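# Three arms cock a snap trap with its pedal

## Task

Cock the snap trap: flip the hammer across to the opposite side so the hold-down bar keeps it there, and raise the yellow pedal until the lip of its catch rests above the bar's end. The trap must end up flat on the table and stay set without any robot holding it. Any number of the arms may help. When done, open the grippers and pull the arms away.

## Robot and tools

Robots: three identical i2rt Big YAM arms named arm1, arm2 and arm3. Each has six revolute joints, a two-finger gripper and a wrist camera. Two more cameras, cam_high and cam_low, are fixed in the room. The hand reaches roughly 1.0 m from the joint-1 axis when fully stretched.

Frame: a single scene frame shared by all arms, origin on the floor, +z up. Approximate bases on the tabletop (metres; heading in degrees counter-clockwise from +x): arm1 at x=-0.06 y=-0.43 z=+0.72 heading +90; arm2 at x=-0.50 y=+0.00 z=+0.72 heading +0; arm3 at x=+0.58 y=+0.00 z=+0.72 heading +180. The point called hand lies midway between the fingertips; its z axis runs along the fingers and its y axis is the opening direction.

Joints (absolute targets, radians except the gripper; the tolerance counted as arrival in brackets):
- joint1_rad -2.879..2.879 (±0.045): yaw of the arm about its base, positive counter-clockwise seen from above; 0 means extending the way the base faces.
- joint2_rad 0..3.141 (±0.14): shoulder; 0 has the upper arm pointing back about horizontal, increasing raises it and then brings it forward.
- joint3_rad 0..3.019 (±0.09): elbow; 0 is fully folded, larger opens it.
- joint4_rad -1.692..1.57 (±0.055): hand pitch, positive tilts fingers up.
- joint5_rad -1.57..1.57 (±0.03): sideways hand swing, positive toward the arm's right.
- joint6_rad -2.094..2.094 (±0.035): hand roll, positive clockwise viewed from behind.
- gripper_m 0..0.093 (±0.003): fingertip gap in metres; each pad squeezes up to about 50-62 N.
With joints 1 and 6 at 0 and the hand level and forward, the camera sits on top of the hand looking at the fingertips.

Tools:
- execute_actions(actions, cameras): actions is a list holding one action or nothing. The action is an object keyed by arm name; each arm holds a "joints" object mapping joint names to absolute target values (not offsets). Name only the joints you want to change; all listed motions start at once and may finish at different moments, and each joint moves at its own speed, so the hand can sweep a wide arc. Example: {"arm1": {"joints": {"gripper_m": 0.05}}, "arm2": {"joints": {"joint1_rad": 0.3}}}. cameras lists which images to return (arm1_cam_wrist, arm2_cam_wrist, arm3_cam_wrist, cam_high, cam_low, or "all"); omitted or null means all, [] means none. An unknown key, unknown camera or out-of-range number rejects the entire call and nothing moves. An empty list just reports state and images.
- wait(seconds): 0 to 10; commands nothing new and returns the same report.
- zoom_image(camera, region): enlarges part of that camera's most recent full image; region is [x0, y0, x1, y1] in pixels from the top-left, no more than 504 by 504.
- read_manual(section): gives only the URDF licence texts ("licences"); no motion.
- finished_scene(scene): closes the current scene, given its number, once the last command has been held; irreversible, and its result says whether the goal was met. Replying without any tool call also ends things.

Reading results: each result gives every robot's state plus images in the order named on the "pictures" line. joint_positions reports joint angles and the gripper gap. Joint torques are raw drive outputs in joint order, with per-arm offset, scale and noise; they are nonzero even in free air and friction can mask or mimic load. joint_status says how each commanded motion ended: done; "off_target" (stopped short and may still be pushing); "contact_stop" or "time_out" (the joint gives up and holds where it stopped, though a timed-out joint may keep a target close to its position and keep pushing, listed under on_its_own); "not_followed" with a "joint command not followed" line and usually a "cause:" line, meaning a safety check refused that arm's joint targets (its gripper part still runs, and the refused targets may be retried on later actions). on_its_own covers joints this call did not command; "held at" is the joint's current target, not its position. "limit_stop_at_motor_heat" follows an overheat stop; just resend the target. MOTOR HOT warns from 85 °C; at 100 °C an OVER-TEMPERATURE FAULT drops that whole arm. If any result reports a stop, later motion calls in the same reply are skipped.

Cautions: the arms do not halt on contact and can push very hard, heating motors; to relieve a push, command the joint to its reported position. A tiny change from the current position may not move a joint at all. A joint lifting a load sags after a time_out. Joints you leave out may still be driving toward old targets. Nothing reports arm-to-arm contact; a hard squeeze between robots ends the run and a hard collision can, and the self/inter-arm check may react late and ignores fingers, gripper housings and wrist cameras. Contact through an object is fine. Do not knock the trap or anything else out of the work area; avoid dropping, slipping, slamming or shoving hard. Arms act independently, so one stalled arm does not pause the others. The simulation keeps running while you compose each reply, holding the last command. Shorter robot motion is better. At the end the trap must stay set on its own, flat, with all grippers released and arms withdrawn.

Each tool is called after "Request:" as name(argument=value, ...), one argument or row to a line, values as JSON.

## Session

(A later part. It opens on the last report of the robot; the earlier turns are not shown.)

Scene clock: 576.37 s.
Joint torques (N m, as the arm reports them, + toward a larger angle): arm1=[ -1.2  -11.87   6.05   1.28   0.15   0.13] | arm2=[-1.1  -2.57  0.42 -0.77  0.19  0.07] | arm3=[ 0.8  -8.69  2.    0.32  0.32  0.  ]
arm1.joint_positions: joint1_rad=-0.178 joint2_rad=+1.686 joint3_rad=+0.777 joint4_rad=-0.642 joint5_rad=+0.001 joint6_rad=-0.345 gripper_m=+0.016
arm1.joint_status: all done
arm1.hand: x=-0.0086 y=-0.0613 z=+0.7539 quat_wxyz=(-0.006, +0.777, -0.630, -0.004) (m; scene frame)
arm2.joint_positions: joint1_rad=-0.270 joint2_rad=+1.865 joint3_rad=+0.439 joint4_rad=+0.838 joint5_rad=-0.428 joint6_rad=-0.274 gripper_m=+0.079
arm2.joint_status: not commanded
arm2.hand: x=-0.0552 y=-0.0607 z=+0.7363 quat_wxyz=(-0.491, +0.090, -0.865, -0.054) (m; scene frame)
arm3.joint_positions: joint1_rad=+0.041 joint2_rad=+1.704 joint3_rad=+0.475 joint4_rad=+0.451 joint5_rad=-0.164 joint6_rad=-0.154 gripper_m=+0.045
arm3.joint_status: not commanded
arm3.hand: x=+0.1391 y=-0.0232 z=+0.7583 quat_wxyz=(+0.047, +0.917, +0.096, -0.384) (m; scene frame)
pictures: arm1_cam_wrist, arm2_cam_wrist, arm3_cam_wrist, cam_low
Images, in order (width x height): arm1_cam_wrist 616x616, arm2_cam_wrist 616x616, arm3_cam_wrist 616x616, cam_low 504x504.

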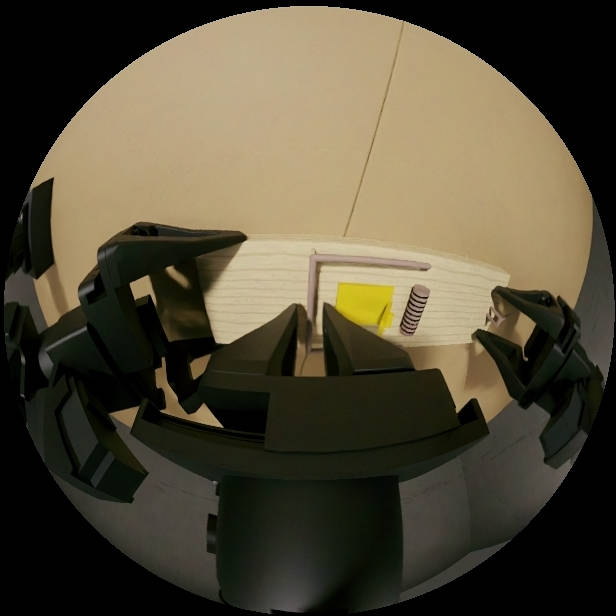

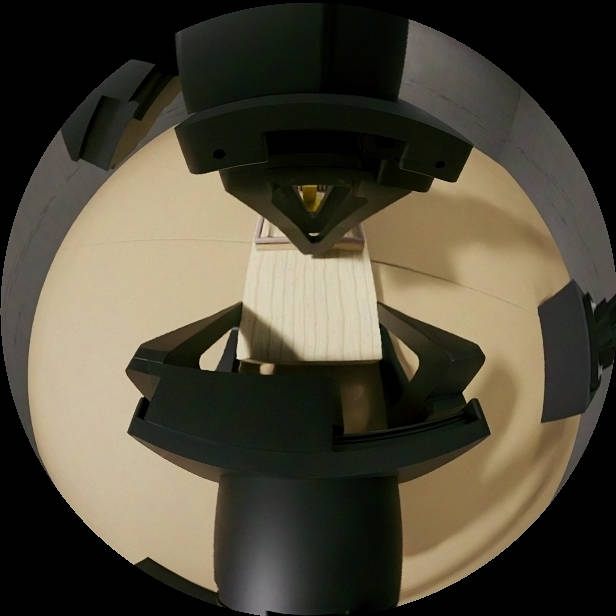

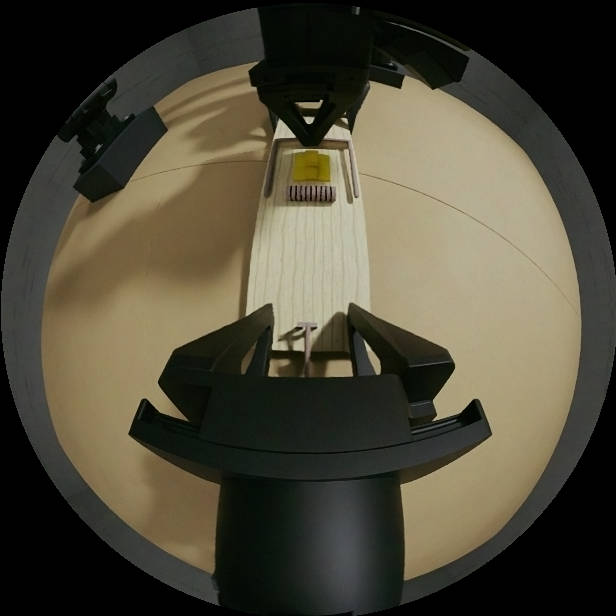

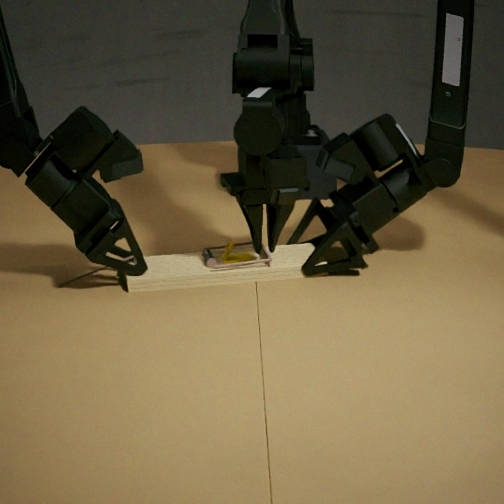

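Request:
execute_actions(
  actions=[
    {"arm1": {"joints": {"joint2_rad": 1.2, "joint3_rad": 0.32, "joint4_rad": 0.36}}, "arm3": {"joints": {"joint1_rad": 0.07, "joint2_rad": 1.25, "joint3_rad": 0.49, "joint4_rad": -0.3, "joint5_rad": -0.07, "joint6_rad": -0.178}}},
  ],
  cameras=["cam_low", "cam_high"],
)

Request:
execute_actions(
  actions=[
    {"arm1": {"joints": {"joint1_rad": -0.695, "joint2_rad": 1.875, "joint4_rad": 0.96, "joint5_rad": -0.51, "joint6_rad": -0.31, "gripper_m": 0.0}}, "arm3": {"joints": {"gripper_m": 0.018}}},
  ],
)

Scene clock: 697.90 s.
Joint torques (N m, as the arm reports them, + toward a larger angle): arm1=[-1.34 -5.36  7.79  3.35  0.13  0.16] | arm2=[-1.11 -2.87  0.45 -0.73  0.18  0.05] | arm3=[ 0.59 -9.    7.87  1.09  0.23 -0.08]
arm1.joint_positions: joint1_rad=-0.178 joint2_rad=+1.203 joint3_rad=+0.320 joint4_rad=+0.338 joint5_rad=+0.001 joint6_rad=-0.344 gripper_m=+0.016
arm1.joint_status: all done
arm1.hand: x=-0.0044 y=-0.0318 z=+0.8873 quat_wxyz=(-0.417, +0.677, -0.550, -0.253) (m; scene frame)
arm2.joint_positions: joint1_rad=-0.270 joint2_rad=+1.865 joint3_rad=+0.439 joint4_rad=+0.838 joint5_rad=-0.428 joint6_rad=-0.274 gripper_m=+0.079
arm2.joint_status: not commanded
arm2.hand: x=-0.0552 y=-0.0607 z=+0.7363 quat_wxyz=(-0.491, +0.090, -0.865, -0.054) (m; scene frame)
arm3.joint_positions: joint1_rad=+0.065 joint2_rad=+1.247 joint3_rad=+0.487 joint4_rad=-0.290 joint5_rad=-0.074 joint6_rad=-0.171 gripper_m=+0.045
arm3.joint_status: all done
arm3.hand: x=+0.2150 y=-0.0171 z=+0.8283 quat_wxyz=(+0.019, +0.962, +0.098, -0.253) (m; scene frame)
pictures: cam_high, cam_low
Images, in order (width x height): cam_high 504x504, cam_low 504x504.

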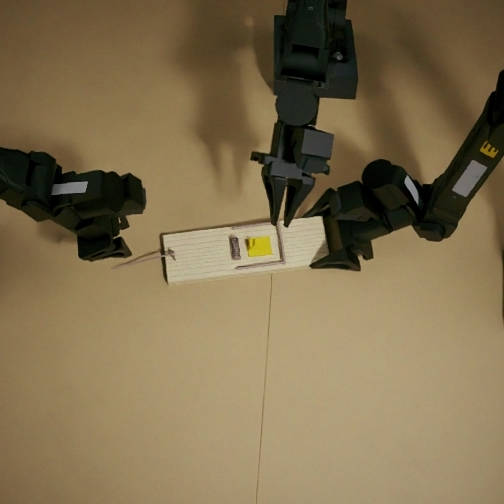

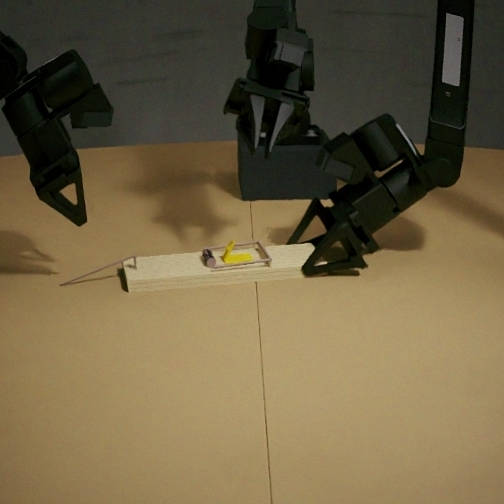

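Scene clock: 699.27 s.
Joint torques (N m, as the arm reports them, + toward a larger angle): arm1=[-0.67 -8.31  2.07  3.2  -0.42  0.12] | arm2=[-0.95 -2.77  0.42 -0.71  0.19  0.05] | arm3=[ 0.6  -9.    7.86  1.09  0.24 -0.08]
arm1.joint_positions: joint1_rad=-0.695 joint2_rad=+1.870 joint3_rad=+0.320 joint4_rad=+0.938 joint5_rad=-0.506 joint6_rad=-0.325 gripper_m=+0.001
arm1.joint_status: all done
arm1.hand: x=+0.1115 y=-0.0704 z=+0.7635 quat_wxyz=(-0.361, +0.594, -0.633, -0.342) (m; scene frame)
arm2.joint_positions: joint1_rad=-0.270 joint2_rad=+1.865 joint3_rad=+0.439 joint4_rad=+0.838 joint5_rad=-0.428 joint6_rad=-0.274 gripper_m=+0.079
arm2.joint_status: not commanded
arm2.hand: x=-0.0552 y=-0.0607 z=+0.7363 quat_wxyz=(-0.491, +0.090, -0.865, -0.054) (m; scene frame)
arm3.joint_positions: joint1_rad=+0.065 joint2_rad=+1.247 joint3_rad=+0.487 joint4_rad=-0.290 joint5_rad=-0.074 joint6_rad=-0.171 gripper_m=+0.018
arm3.joint_status: all done
arm3.hand: x=+0.2150 y=-0.0171 z=+0.8283 quat_wxyz=(+0.019, +0.962, +0.098, -0.253) (m; scene frame)
pictures: arm1_cam_wrist, arm2_cam_wrist, arm3_cam_wrist, cam_high, cam_low
Images, in order (width x height): arm1_cam_wrist 616x616, arm2_cam_wrist 616x616, arm3_cam_wrist 616x616, cam_high 504x504, cam_low 504x504.

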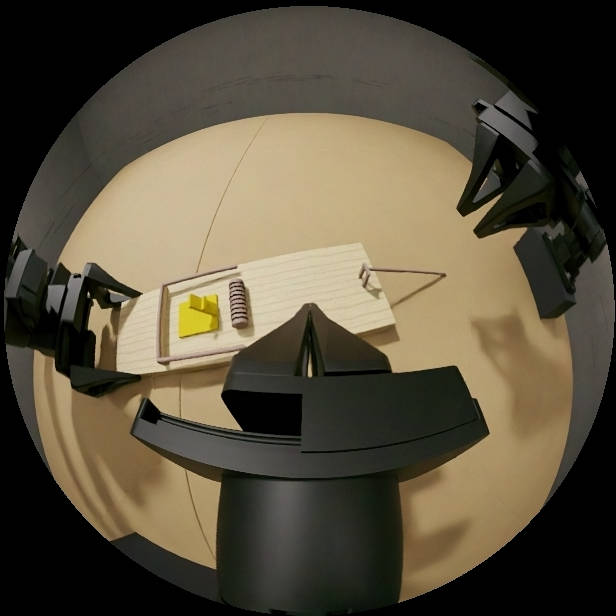

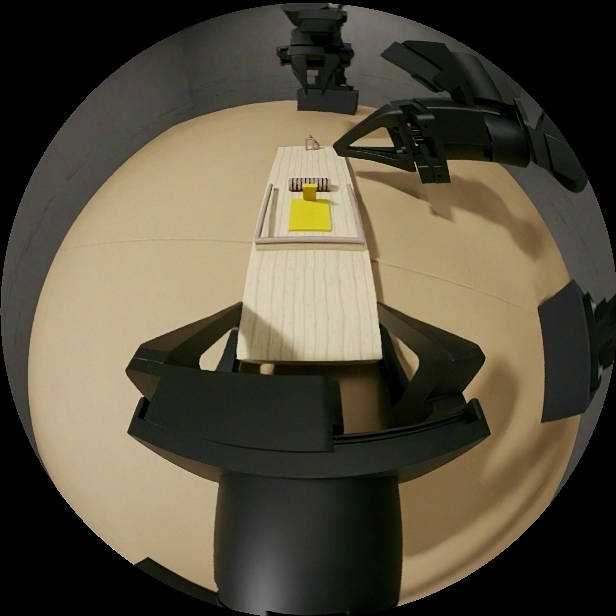

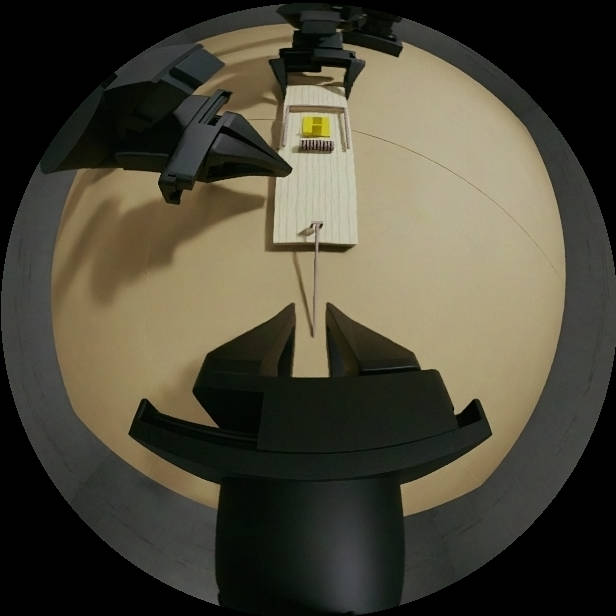

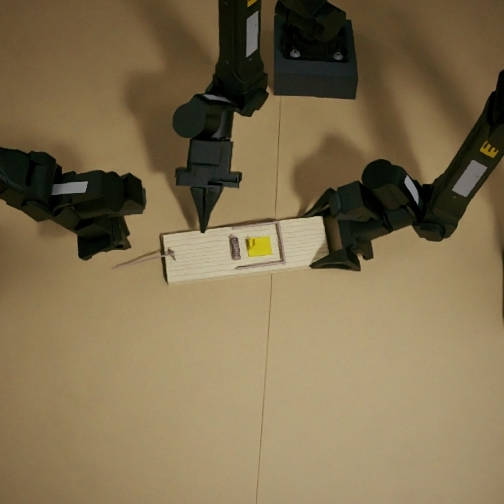

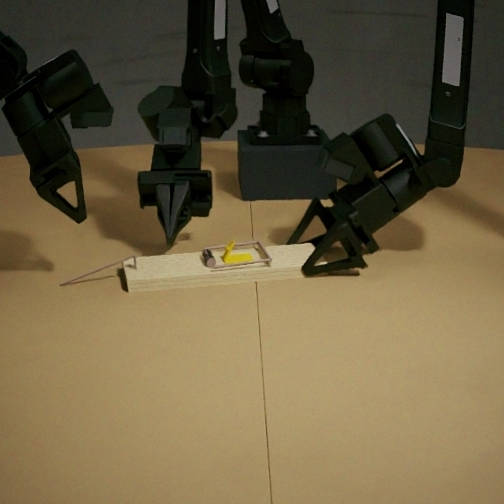

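Request:
execute_actions(
  actions=[
    {"arm1": {"joints": {"joint2_rad": 1.955, "joint4_rad": 1.038}}, "arm3": {"joints": {"joint1_rad": 0.005, "joint2_rad": 1.846, "joint3_rad": 1.145, "joint4_rad": -0.432}}},
  ],
)

Scene clock: 714.90 s.
Joint torques (N m, as the arm reports them, + toward a larger angle): arm1=[-1.15 -8.74  1.28  3.15 -0.37  0.12] | arm2=[-1.09 -2.94  0.47 -0.7   0.17  0.06] | arm3=[ -0.38 -17.3   11.54   1.07   0.2   -0.08]
arm1.joint_positions: joint1_rad=-0.695 joint2_rad=+1.951 joint3_rad=+0.320 joint4_rad=+1.017 joint5_rad=-0.507 joint6_rad=-0.325 gripper_m=+0.001
arm1.joint_status: all done
arm1.hand: x=+0.1088 y=-0.0738 z=+0.7483 quat_wxyz=(-0.359, +0.594, -0.633, -0.342) (m; scene frame)
arm2.joint_positions: joint1_rad=-0.270 joint2_rad=+1.865 joint3_rad=+0.439 joint4_rad=+0.838 joint5_rad=-0.428 joint6_rad=-0.274 gripper_m=+0.079
arm2.joint_status: not commanded
arm2.hand: x=-0.0552 y=-0.0607 z=+0.7363 quat_wxyz=(-0.491, +0.089, -0.865, -0.054) (m; scene frame)
arm3.joint_positions: joint1_rad=+0.013 joint2_rad=+1.824 joint3_rad=+1.099 joint4_rad=-0.426 joint5_rad=-0.073 joint6_rad=-0.171 gripper_m=+0.018
arm3.joint_status: all done
arm3.hand: x=+0.0114 y=+0.0091 z=+0.7932 quat_wxyz=(+0.017, +0.976, +0.072, -0.205) (m; scene frame)
pictures: arm1_cam_wrist, arm2_cam_wrist, arm3_cam_wrist, cam_high, cam_low
Images, in order (width x height): arm1_cam_wrist 616x616, arm2_cam_wrist 616x616, arm3_cam_wrist 616x616, cam_high 504x504, cam_low 504x504.

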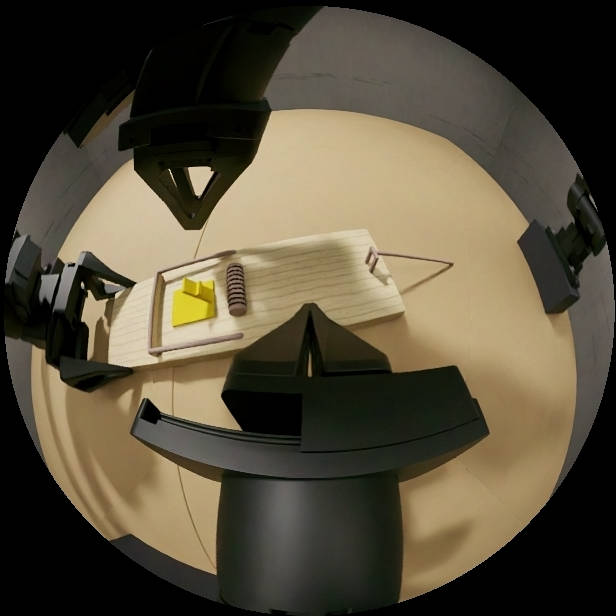

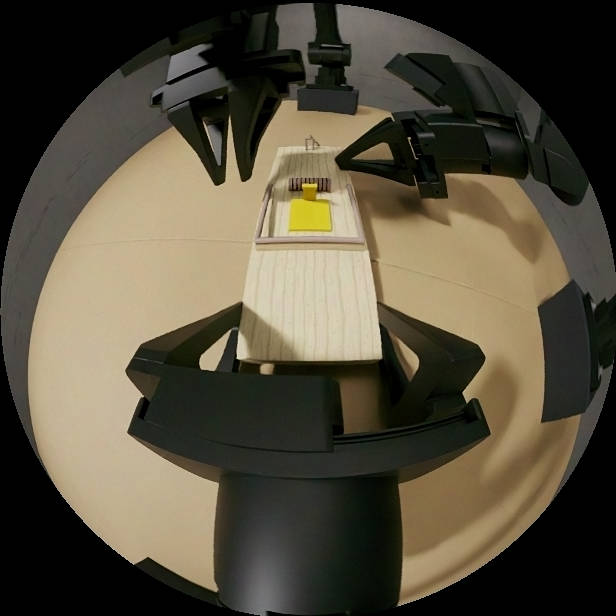

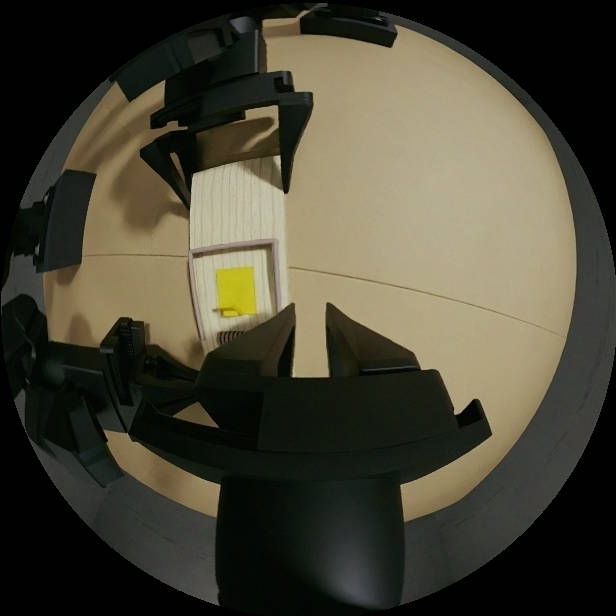

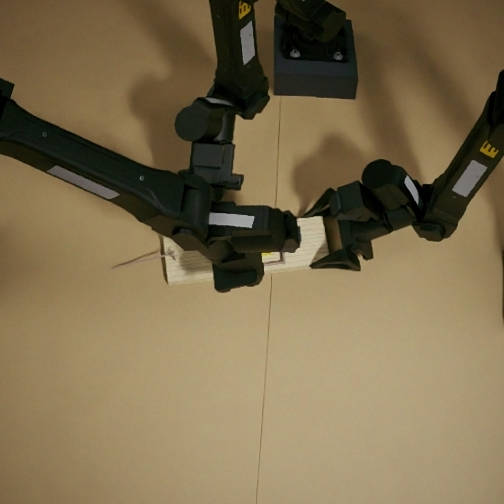

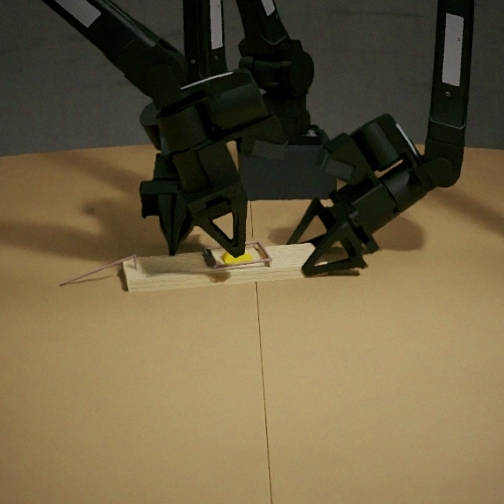

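Request:
execute_actions(
  actions=[],
)

Scene clock: 741.33 s.
Joint torques (N m, as the arm reports them, + toward a larger angle): arm1=[-0.89 -8.91  1.22  3.05 -0.38  0.14] | arm2=[-0.9  -3.07  0.39 -0.74  0.19  0.06] | arm3=[ -0.41 -17.37  11.49   1.08   0.2   -0.08]
arm1.joint_positions: joint1_rad=-0.695 joint2_rad=+1.951 joint3_rad=+0.320 joint4_rad=+1.017 joint5_rad=-0.507 joint6_rad=-0.325 gripper_m=+0.001
arm1.joint_status: all done
arm1.hand: x=+0.1088 y=-0.0738 z=+0.7483 quat_wxyz=(-0.359, +0.594, -0.633, -0.342) (m; scene frame)
arm2.joint_positions: joint1_rad=-0.270 joint2_rad=+1.865 joint3_rad=+0.439 joint4_rad=+0.838 joint5_rad=-0.428 joint6_rad=-0.274 gripper_m=+0.079
arm2.joint_status: not commanded
arm2.hand: x=-0.0552 y=-0.0607 z=+0.7363 quat_wxyz=(-0.491, +0.089, -0.865, -0.054) (m; scene frame)
arm3.joint_positions: joint1_rad=+0.013 joint2_rad=+1.824 joint3_rad=+1.099 joint4_rad=-0.426 joint5_rad=-0.073 joint6_rad=-0.171 gripper_m=+0.018
arm3.joint_status: all done
arm3.hand: x=+0.0114 y=+0.0091 z=+0.7932 quat_wxyz=(+0.017, +0.976, +0.072, -0.205) (m; scene frame)
pictures: arm1_cam_wrist, arm2_cam_wrist, arm3_cam_wrist, cam_high, cam_low
Images, in order (width x height): arm1_cam_wrist 616x616, arm2_cam_wrist 616x616, arm3_cam_wrist 616x616, cam_high 504x504, cam_low 504x504.

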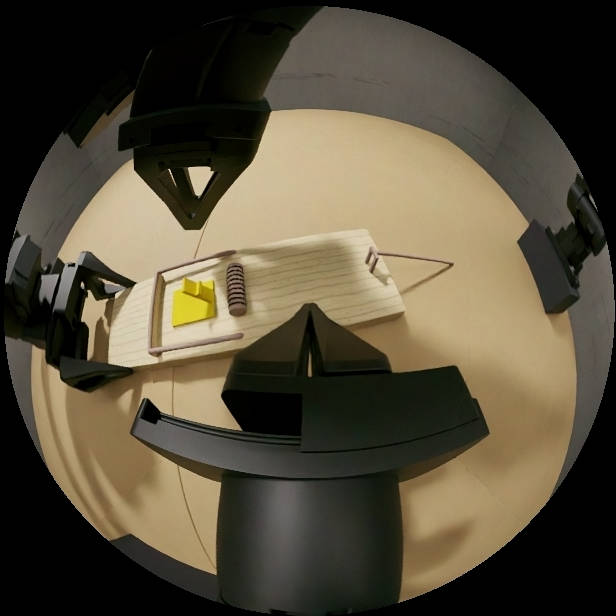

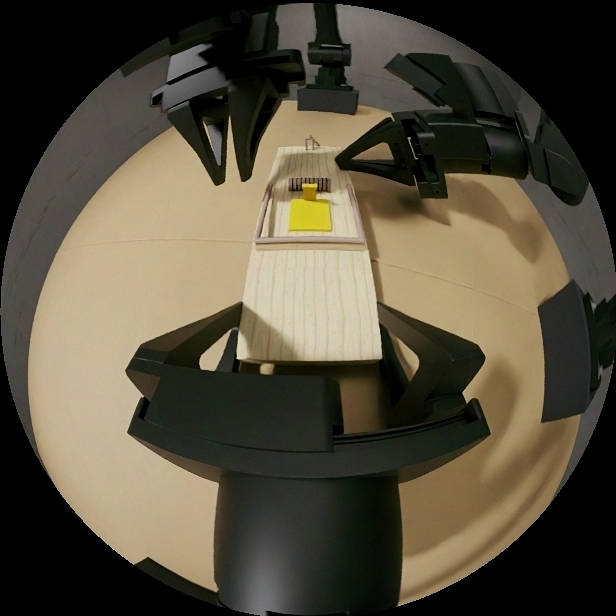

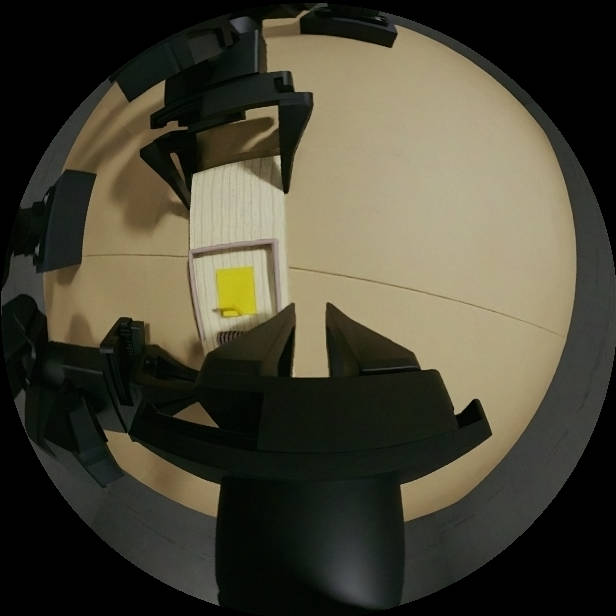

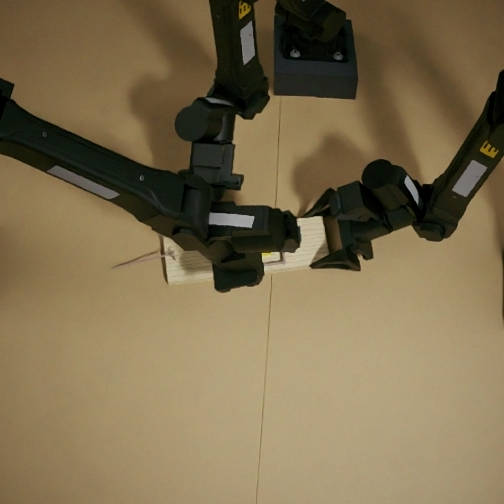

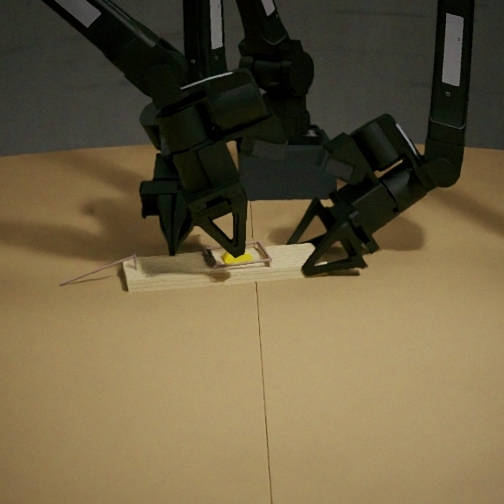

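Request:
execute_actions(
  actions=[
    {"arm1": {"joints": {"joint2_rad": 2.0, "joint3_rad": 0.312, "joint4_rad": 0.98, "joint5_rad": -0.495}}, "arm3": {"joints": {"joint1_rad": 0.066, "joint2_rad": 1.862, "joint3_rad": 1.15, "joint4_rad": -0.385, "joint5_rad": -0.074, "joint6_rad": -0.171}}},
  ],
  cameras=["arm2_cam_wrist", "arm3_cam_wrist", "arm1_cam_wrist", "cam_low"],
)

Scene clock: 758.43 s.
Joint torques (N m, as the arm reports them, + toward a larger angle): arm1=[-0.84 -5.88  0.53  0.28  0.04  0.13] | arm2=[-0.9  -2.93  0.36 -0.75  0.18  0.05] | arm3=[  0.48 -16.7   11.96   2.03   0.02  -0.02]
arm1.joint_positions: joint1_rad=-0.695 joint2_rad=+1.954 joint3_rad=+0.320 joint4_rad=+1.017 joint5_rad=-0.502 joint6_rad=-0.324 gripper_m=+0.001
arm1.joint_status: all done
arm1.hand: x=+0.1091 y=-0.0746 z=+0.7467 quat_wxyz=(-0.358, +0.594, -0.635, -0.340) (m; scene frame)
arm2.joint_positions: joint1_rad=-0.270 joint2_rad=+1.865 joint3_rad=+0.439 joint4_rad=+0.838 joint5_rad=-0.428 joint6_rad=-0.274 gripper_m=+0.079
arm2.joint_status: not commanded
arm2.hand: x=-0.0552 y=-0.0607 z=+0.7363 quat_wxyz=(-0.491, +0.089, -0.865, -0.054) (m; scene frame)
arm3.joint_positions: joint1_rad=+0.063 joint2_rad=+1.830 joint3_rad=+1.099 joint4_rad=-0.399 joint5_rad=-0.073 joint6_rad=-0.171 gripper_m=+0.018
arm3.joint_status: all done
arm3.hand: x=+0.0065 y=-0.0192 z=+0.7927 quat_wxyz=(+0.022, +0.972, +0.097, -0.215) (m; scene frame)
pictures: arm1_cam_wrist, arm2_cam_wrist, arm3_cam_wrist, cam_low
Images, in order (width x height): arm1_cam_wrist 616x616, arm2_cam_wrist 616x616, arm3_cam_wrist 616x616, cam_low 504x504.

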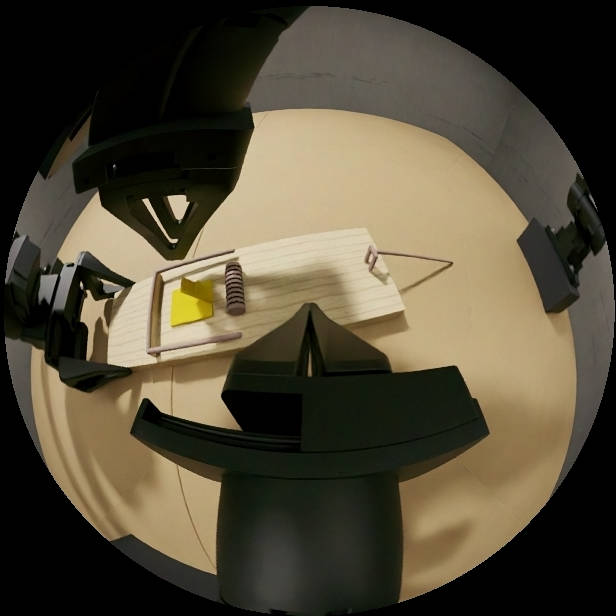

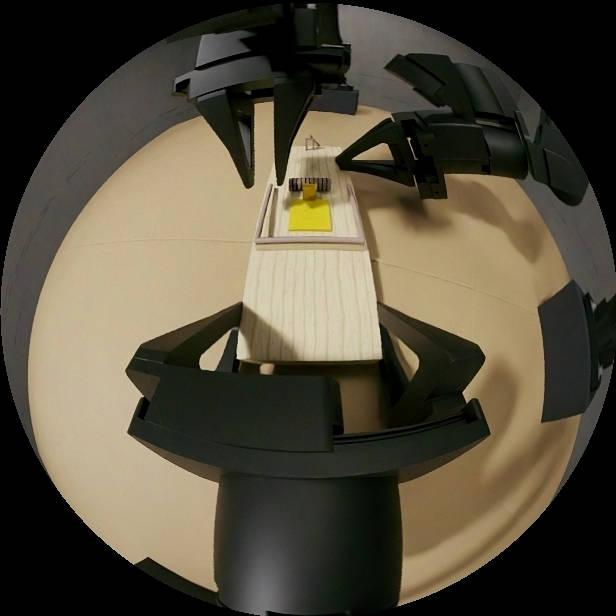

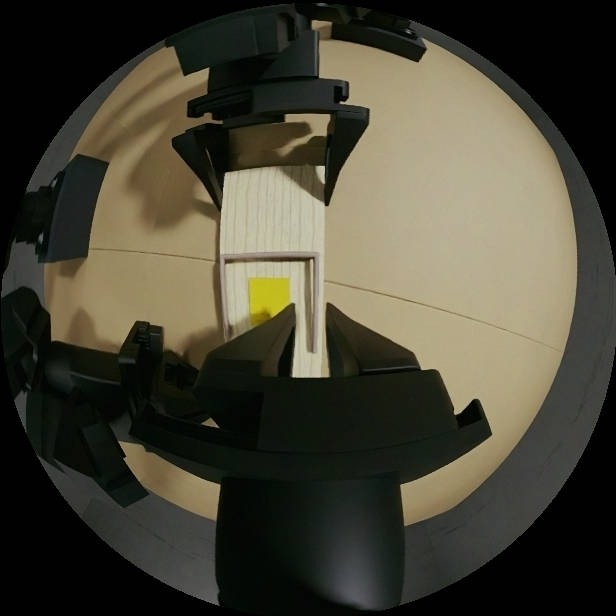

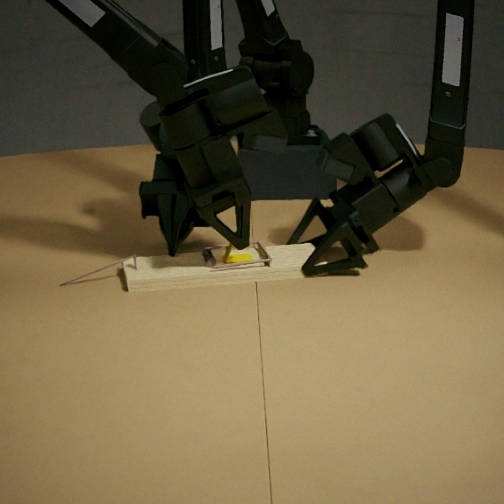

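Request:
execute_actions(
  actions=[
    {"arm3": {"joints": {"joint1_rad": 0.063, "joint2_rad": 1.915, "joint3_rad": 1.13, "joint4_rad": -0.275}}},
  ],
  cameras=["arm2_cam_wrist", "arm3_cam_wrist", "arm1_cam_wrist", "cam_low"],
)

Scene clock: 782.90 s.
Joint torques (N m, as the arm reports them, + toward a larger angle): arm1=[-0.81 -5.79  0.55  0.27  0.04  0.13] | arm2=[-1.   -2.96  0.44 -0.78  0.19  0.06] | arm3=[  0.26 -18.16  10.     2.17   0.02  -0.01]
arm1.joint_positions: joint1_rad=-0.695 joint2_rad=+1.954 joint3_rad=+0.320 joint4_rad=+1.017 joint5_rad=-0.502 joint6_rad=-0.324 gripper_m=+0.001
arm1.joint_status: not commanded
arm1.hand: x=+0.1091 y=-0.0746 z=+0.7467 quat_wxyz=(-0.358, +0.594, -0.635, -0.340) (m; scene frame)
arm2.joint_positions: joint1_rad=-0.270 joint2_rad=+1.865 joint3_rad=+0.439 joint4_rad=+0.838 joint5_rad=-0.428 joint6_rad=-0.274 gripper_m=+0.079
arm2.joint_status: not commanded
arm2.hand: x=-0.0552 y=-0.0607 z=+0.7363 quat_wxyz=(-0.491, +0.089, -0.865, -0.054) (m; scene frame)
arm3.joint_positions: joint1_rad=+0.063 joint2_rad=+1.896 joint3_rad=+1.099 joint4_rad=-0.289 joint5_rad=-0.073 joint6_rad=-0.171 gripper_m=+0.018
arm3.joint_status: all done
arm3.hand: x=-0.0080 y=-0.0195 z=+0.7676 quat_wxyz=(+0.020, +0.967, +0.097, -0.236) (m; scene frame)
pictures: arm1_cam_wrist, arm2_cam_wrist, arm3_cam_wrist, cam_low
Images, in order (width x height): arm1_cam_wrist 616x616, arm2_cam_wrist 616x616, arm3_cam_wrist 616x616, cam_low 504x504.

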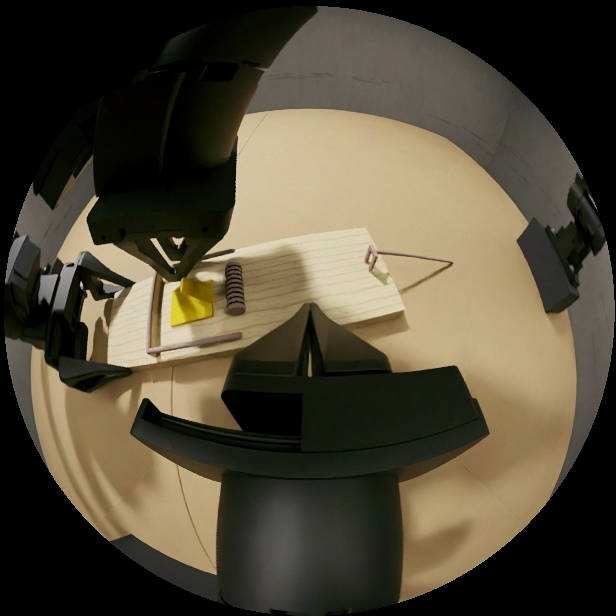

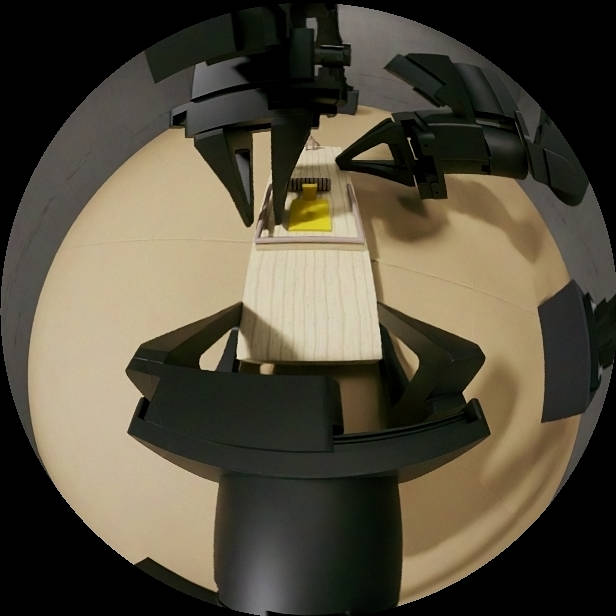

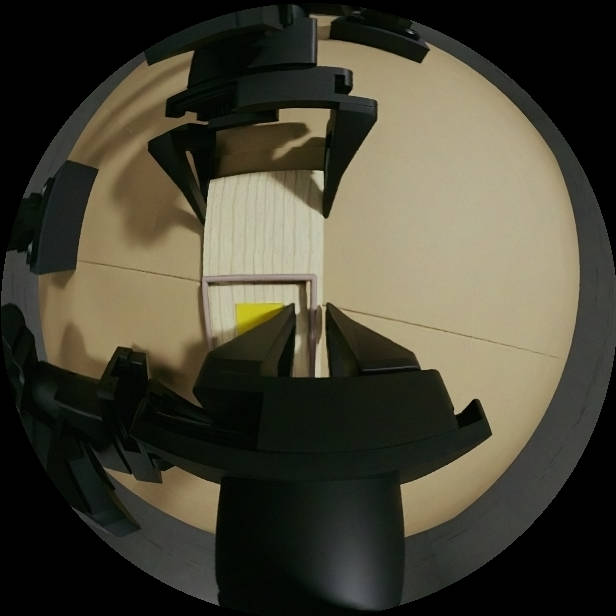

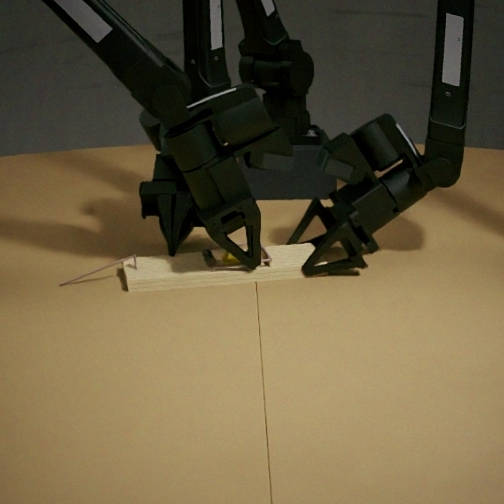

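Request:
zoom_image(
  camera="arm3_cam_wrist",
  region=[240, 240, 380, 380],
)

Request:
zoom_image(
  camera="cam_low",
  region=[180, 200, 320, 300],
)

Request:
zoom_image(
  camera="arm2_cam_wrist",
  region=[220, 150, 380, 270],
)

Region (240, 240, 380, 380) of arm3_cam_wrist's 616x616 image, scaled by 3.600, with more detail than that image has.

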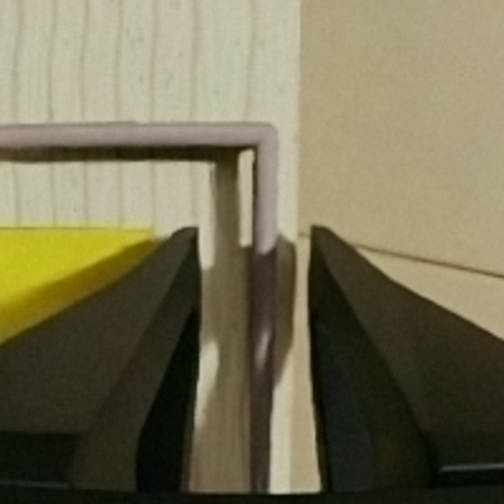

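Region (180, 200, 320, 300) of cam_low's 504x504 image, scaled by 3.600, with more detail than that image has; it fills the top 360 rows of this view, and the rest is white.

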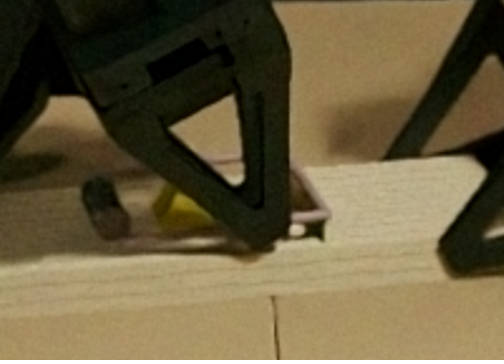

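Region (220, 150, 380, 270) of arm2_cam_wrist's 616x616 image, scaled by 3.150, with more detail than that image has; it fills the top 378 rows of this view, and the rest is white.

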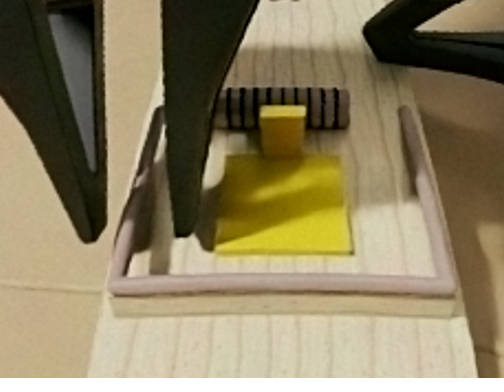

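Request:
execute_actions(
  actions=[
    {"arm3": {"joints": {"joint2_rad": 1.936, "joint4_rad": -0.233, "gripper_m": 0.011}}},
  ],
  cameras=["arm2_cam_wrist", "arm3_cam_wrist", "cam_low"],
)

Request:
zoom_image(
  camera="arm2_cam_wrist",
  region=[220, 150, 380, 270],
)

Request:
zoom_image(
  camera="cam_low",
  region=[180, 200, 320, 300],
)

Scene clock: 808.07 s.
Joint torques (N m, as the arm reports them, + toward a larger angle): arm1=[-0.72 -5.52  0.6   0.27  0.07  0.14] | arm2=[-1.03 -2.67  0.42 -0.72  0.19  0.03] | arm3=[  0.26 -17.22   9.87   2.21   0.02  -0.02]
arm1.joint_positions: joint1_rad=-0.695 joint2_rad=+1.954 joint3_rad=+0.320 joint4_rad=+1.017 joint5_rad=-0.502 joint6_rad=-0.324 gripper_m=+0.001
arm1.joint_status: not commanded
arm1.hand: x=+0.1091 y=-0.0746 z=+0.7467 quat_wxyz=(-0.358, +0.594, -0.635, -0.340) (m; scene frame)
arm2.joint_positions: joint1_rad=-0.270 joint2_rad=+1.865 joint3_rad=+0.439 joint4_rad=+0.838 joint5_rad=-0.428 joint6_rad=-0.274 gripper_m=+0.079
arm2.joint_status: not commanded
arm2.hand: x=-0.0552 y=-0.0607 z=+0.7363 quat_wxyz=(-0.491, +0.089, -0.865, -0.054) (m; scene frame)
arm3.joint_positions: joint1_rad=+0.063 joint2_rad=+1.903 joint3_rad=+1.099 joint4_rad=-0.248 joint5_rad=-0.073 joint6_rad=-0.171 gripper_m=+0.011
arm3.joint_status: all done
arm3.hand: x=-0.0160 y=-0.0196 z=+0.7687 quat_wxyz=(+0.018, +0.962, +0.097, -0.253) (m; scene frame)
pictures: arm2_cam_wrist, arm3_cam_wrist, cam_low
Images, in order (width x height): arm2_cam_wrist 616x616, arm3_cam_wrist 616x616, cam_low 504x504.

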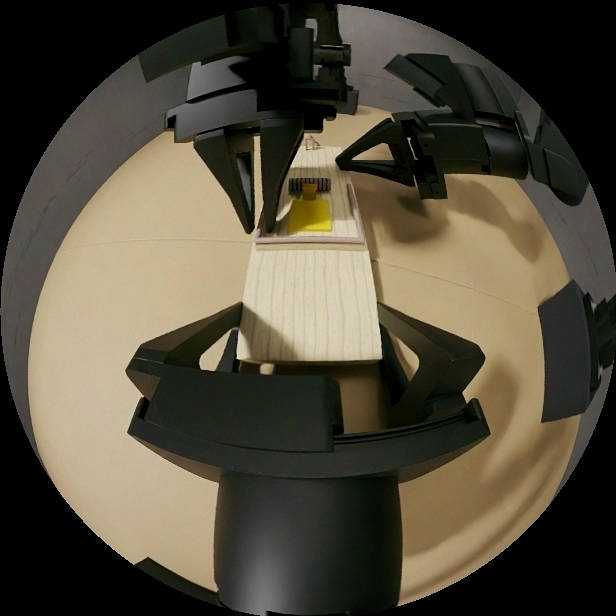

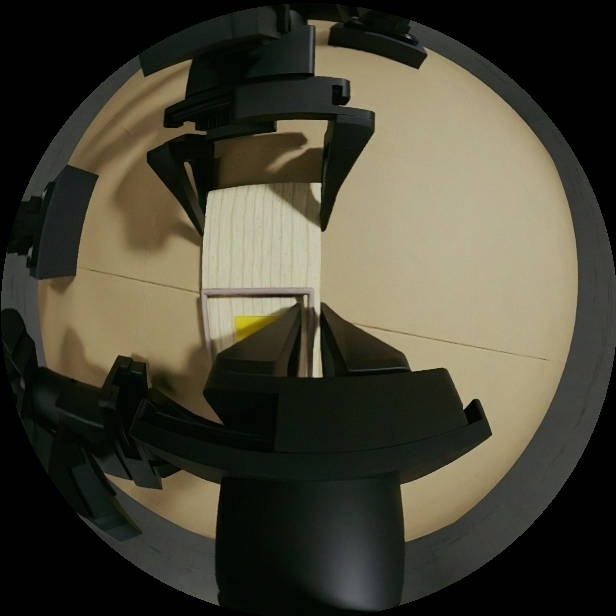

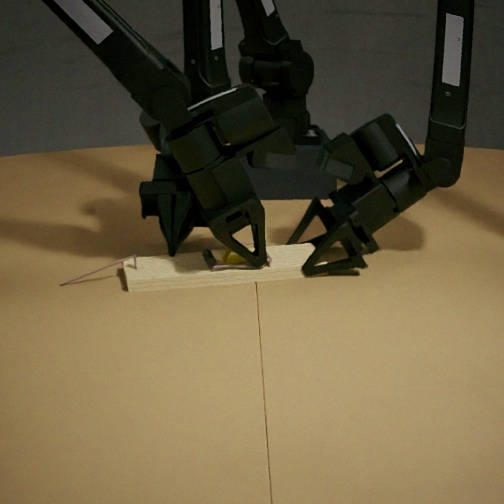

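Region (220, 150, 380, 270) of arm2_cam_wrist's 616x616 image, scaled by 3.150, with more detail than that image has; it fills the top 378 rows of this view, and the rest is white.

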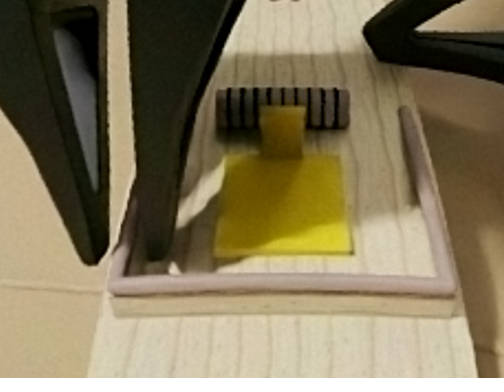

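Region (180, 200, 320, 300) of cam_low's 504x504 image, scaled by 3.600, with more detail than that image has; it fills the top 360 rows of this view, and the rest is white.

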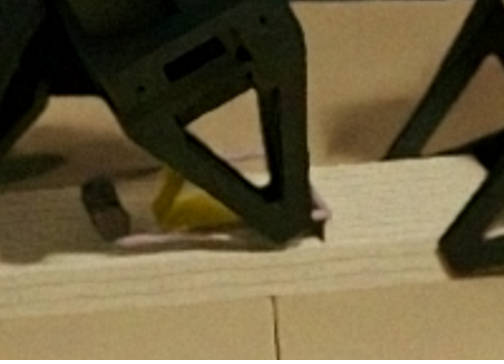

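Request:
execute_actions(
  actions=[
    {"arm3": {"joints": {"joint2_rad": 1.95}}},
  ],
  cameras=["arm2_cam_wrist", "arm3_cam_wrist", "cam_low"],
)

Request:
zoom_image(
  camera="arm2_cam_wrist",
  region=[220, 150, 380, 270],
)

Request:
zoom_image(
  camera="cam_low",
  region=[180, 200, 320, 300],
)

Scene clock: 816.30 s.
Joint torques (N m, as the arm reports them, + toward a larger angle): arm1=[-1.21 -6.03  0.56  0.24  0.05  0.13] | arm2=[-1.03 -2.93  0.35 -0.71  0.17  0.04] | arm3=[  0.19 -16.33   9.83   2.02   0.02  -0.01]
arm1.joint_positions: joint1_rad=-0.695 joint2_rad=+1.954 joint3_rad=+0.320 joint4_rad=+1.017 joint5_rad=-0.502 joint6_rad=-0.324 gripper_m=+0.001
arm1.joint_status: not commanded
arm1.hand: x=+0.1091 y=-0.0746 z=+0.7467 quat_wxyz=(-0.358, +0.594, -0.635, -0.340) (m; scene frame)
arm2.joint_positions: joint1_rad=-0.270 joint2_rad=+1.865 joint3_rad=+0.439 joint4_rad=+0.838 joint5_rad=-0.428 joint6_rad=-0.274 gripper_m=+0.079
arm2.joint_status: not commanded
arm2.hand: x=-0.0552 y=-0.0607 z=+0.7363 quat_wxyz=(-0.491, +0.089, -0.865, -0.054) (m; scene frame)
arm3.joint_positions: joint1_rad=+0.063 joint2_rad=+1.910 joint3_rad=+1.099 joint4_rad=-0.244 joint5_rad=-0.073 joint6_rad=-0.171 gripper_m=+0.011
arm3.joint_status: all done
arm3.hand: x=-0.0156 y=-0.0196 z=+0.7650 quat_wxyz=(+0.019, +0.963, +0.097, -0.251) (m; scene frame)
pictures: arm2_cam_wrist, arm3_cam_wrist, cam_low
Images, in order (width x height): arm2_cam_wrist 616x616, arm3_cam_wrist 616x616, cam_low 504x504.

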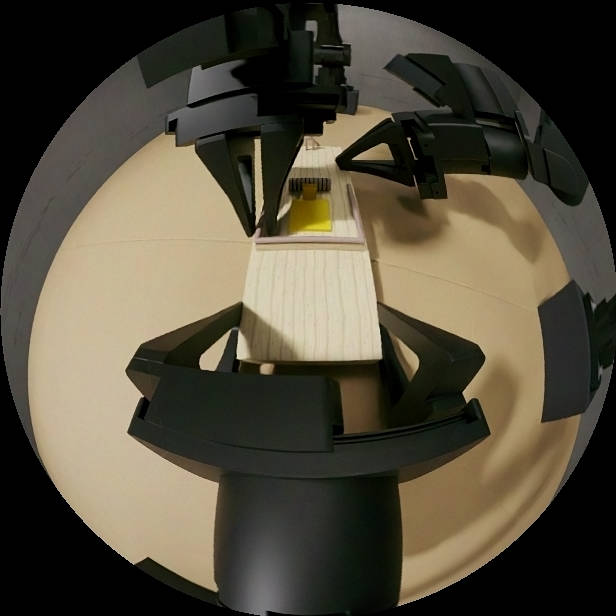

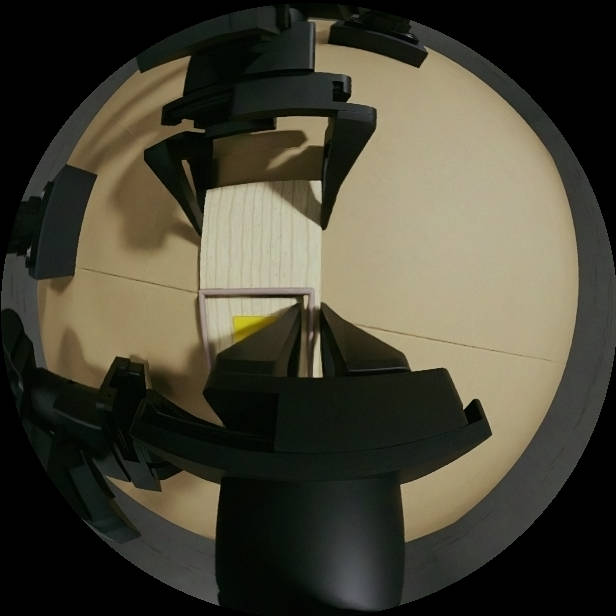

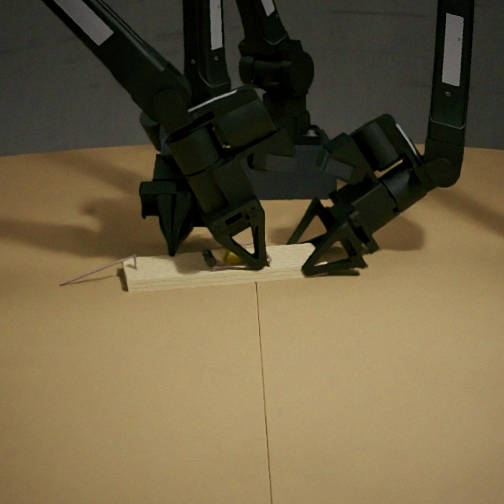

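Region (220, 150, 380, 270) of arm2_cam_wrist's 616x616 image, scaled by 3.150, with more detail than that image has; it fills the top 378 rows of this view, and the rest is white.

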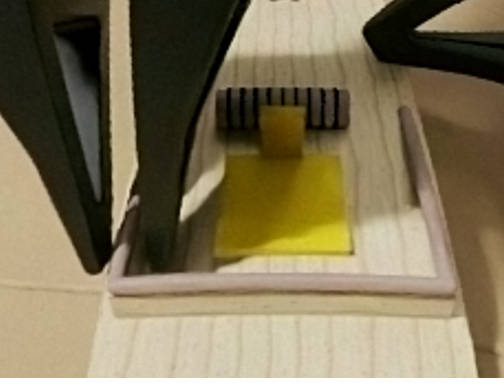

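Region (180, 200, 320, 300) of cam_low's 504x504 image, scaled by 3.600, with more detail than that image has; it fills the top 360 rows of this view, and the rest is white.

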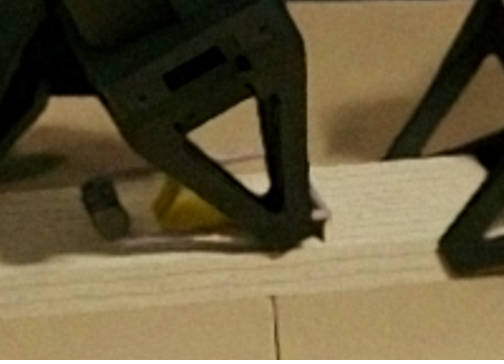

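Request:
zoom_image(
  camera="cam_low",
  region=[225, 240, 295, 290],
)

Request:
zoom_image(
  camera="arm3_cam_wrist",
  region=[270, 270, 350, 350],
)

Region (225, 240, 295, 290) of cam_low's 504x504 image, scaled by 7.200, with more detail than that image has; it fills the top 360 rows of this view, and the rest is white.

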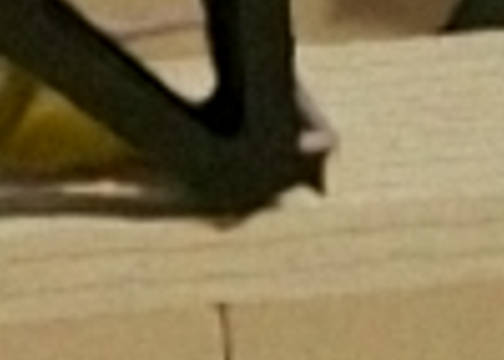

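Region (270, 270, 350, 350) of arm3_cam_wrist's 616x616 image, scaled by 6.300, with more detail than that image has.

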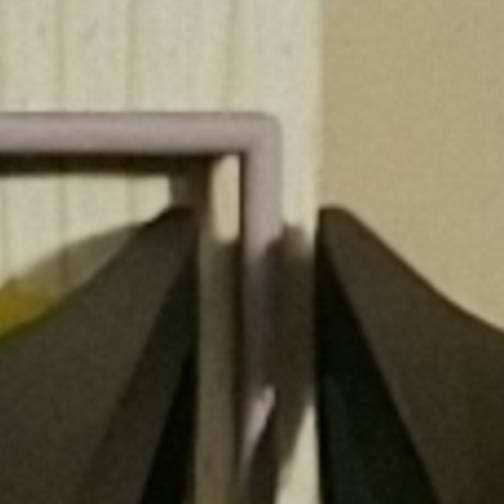

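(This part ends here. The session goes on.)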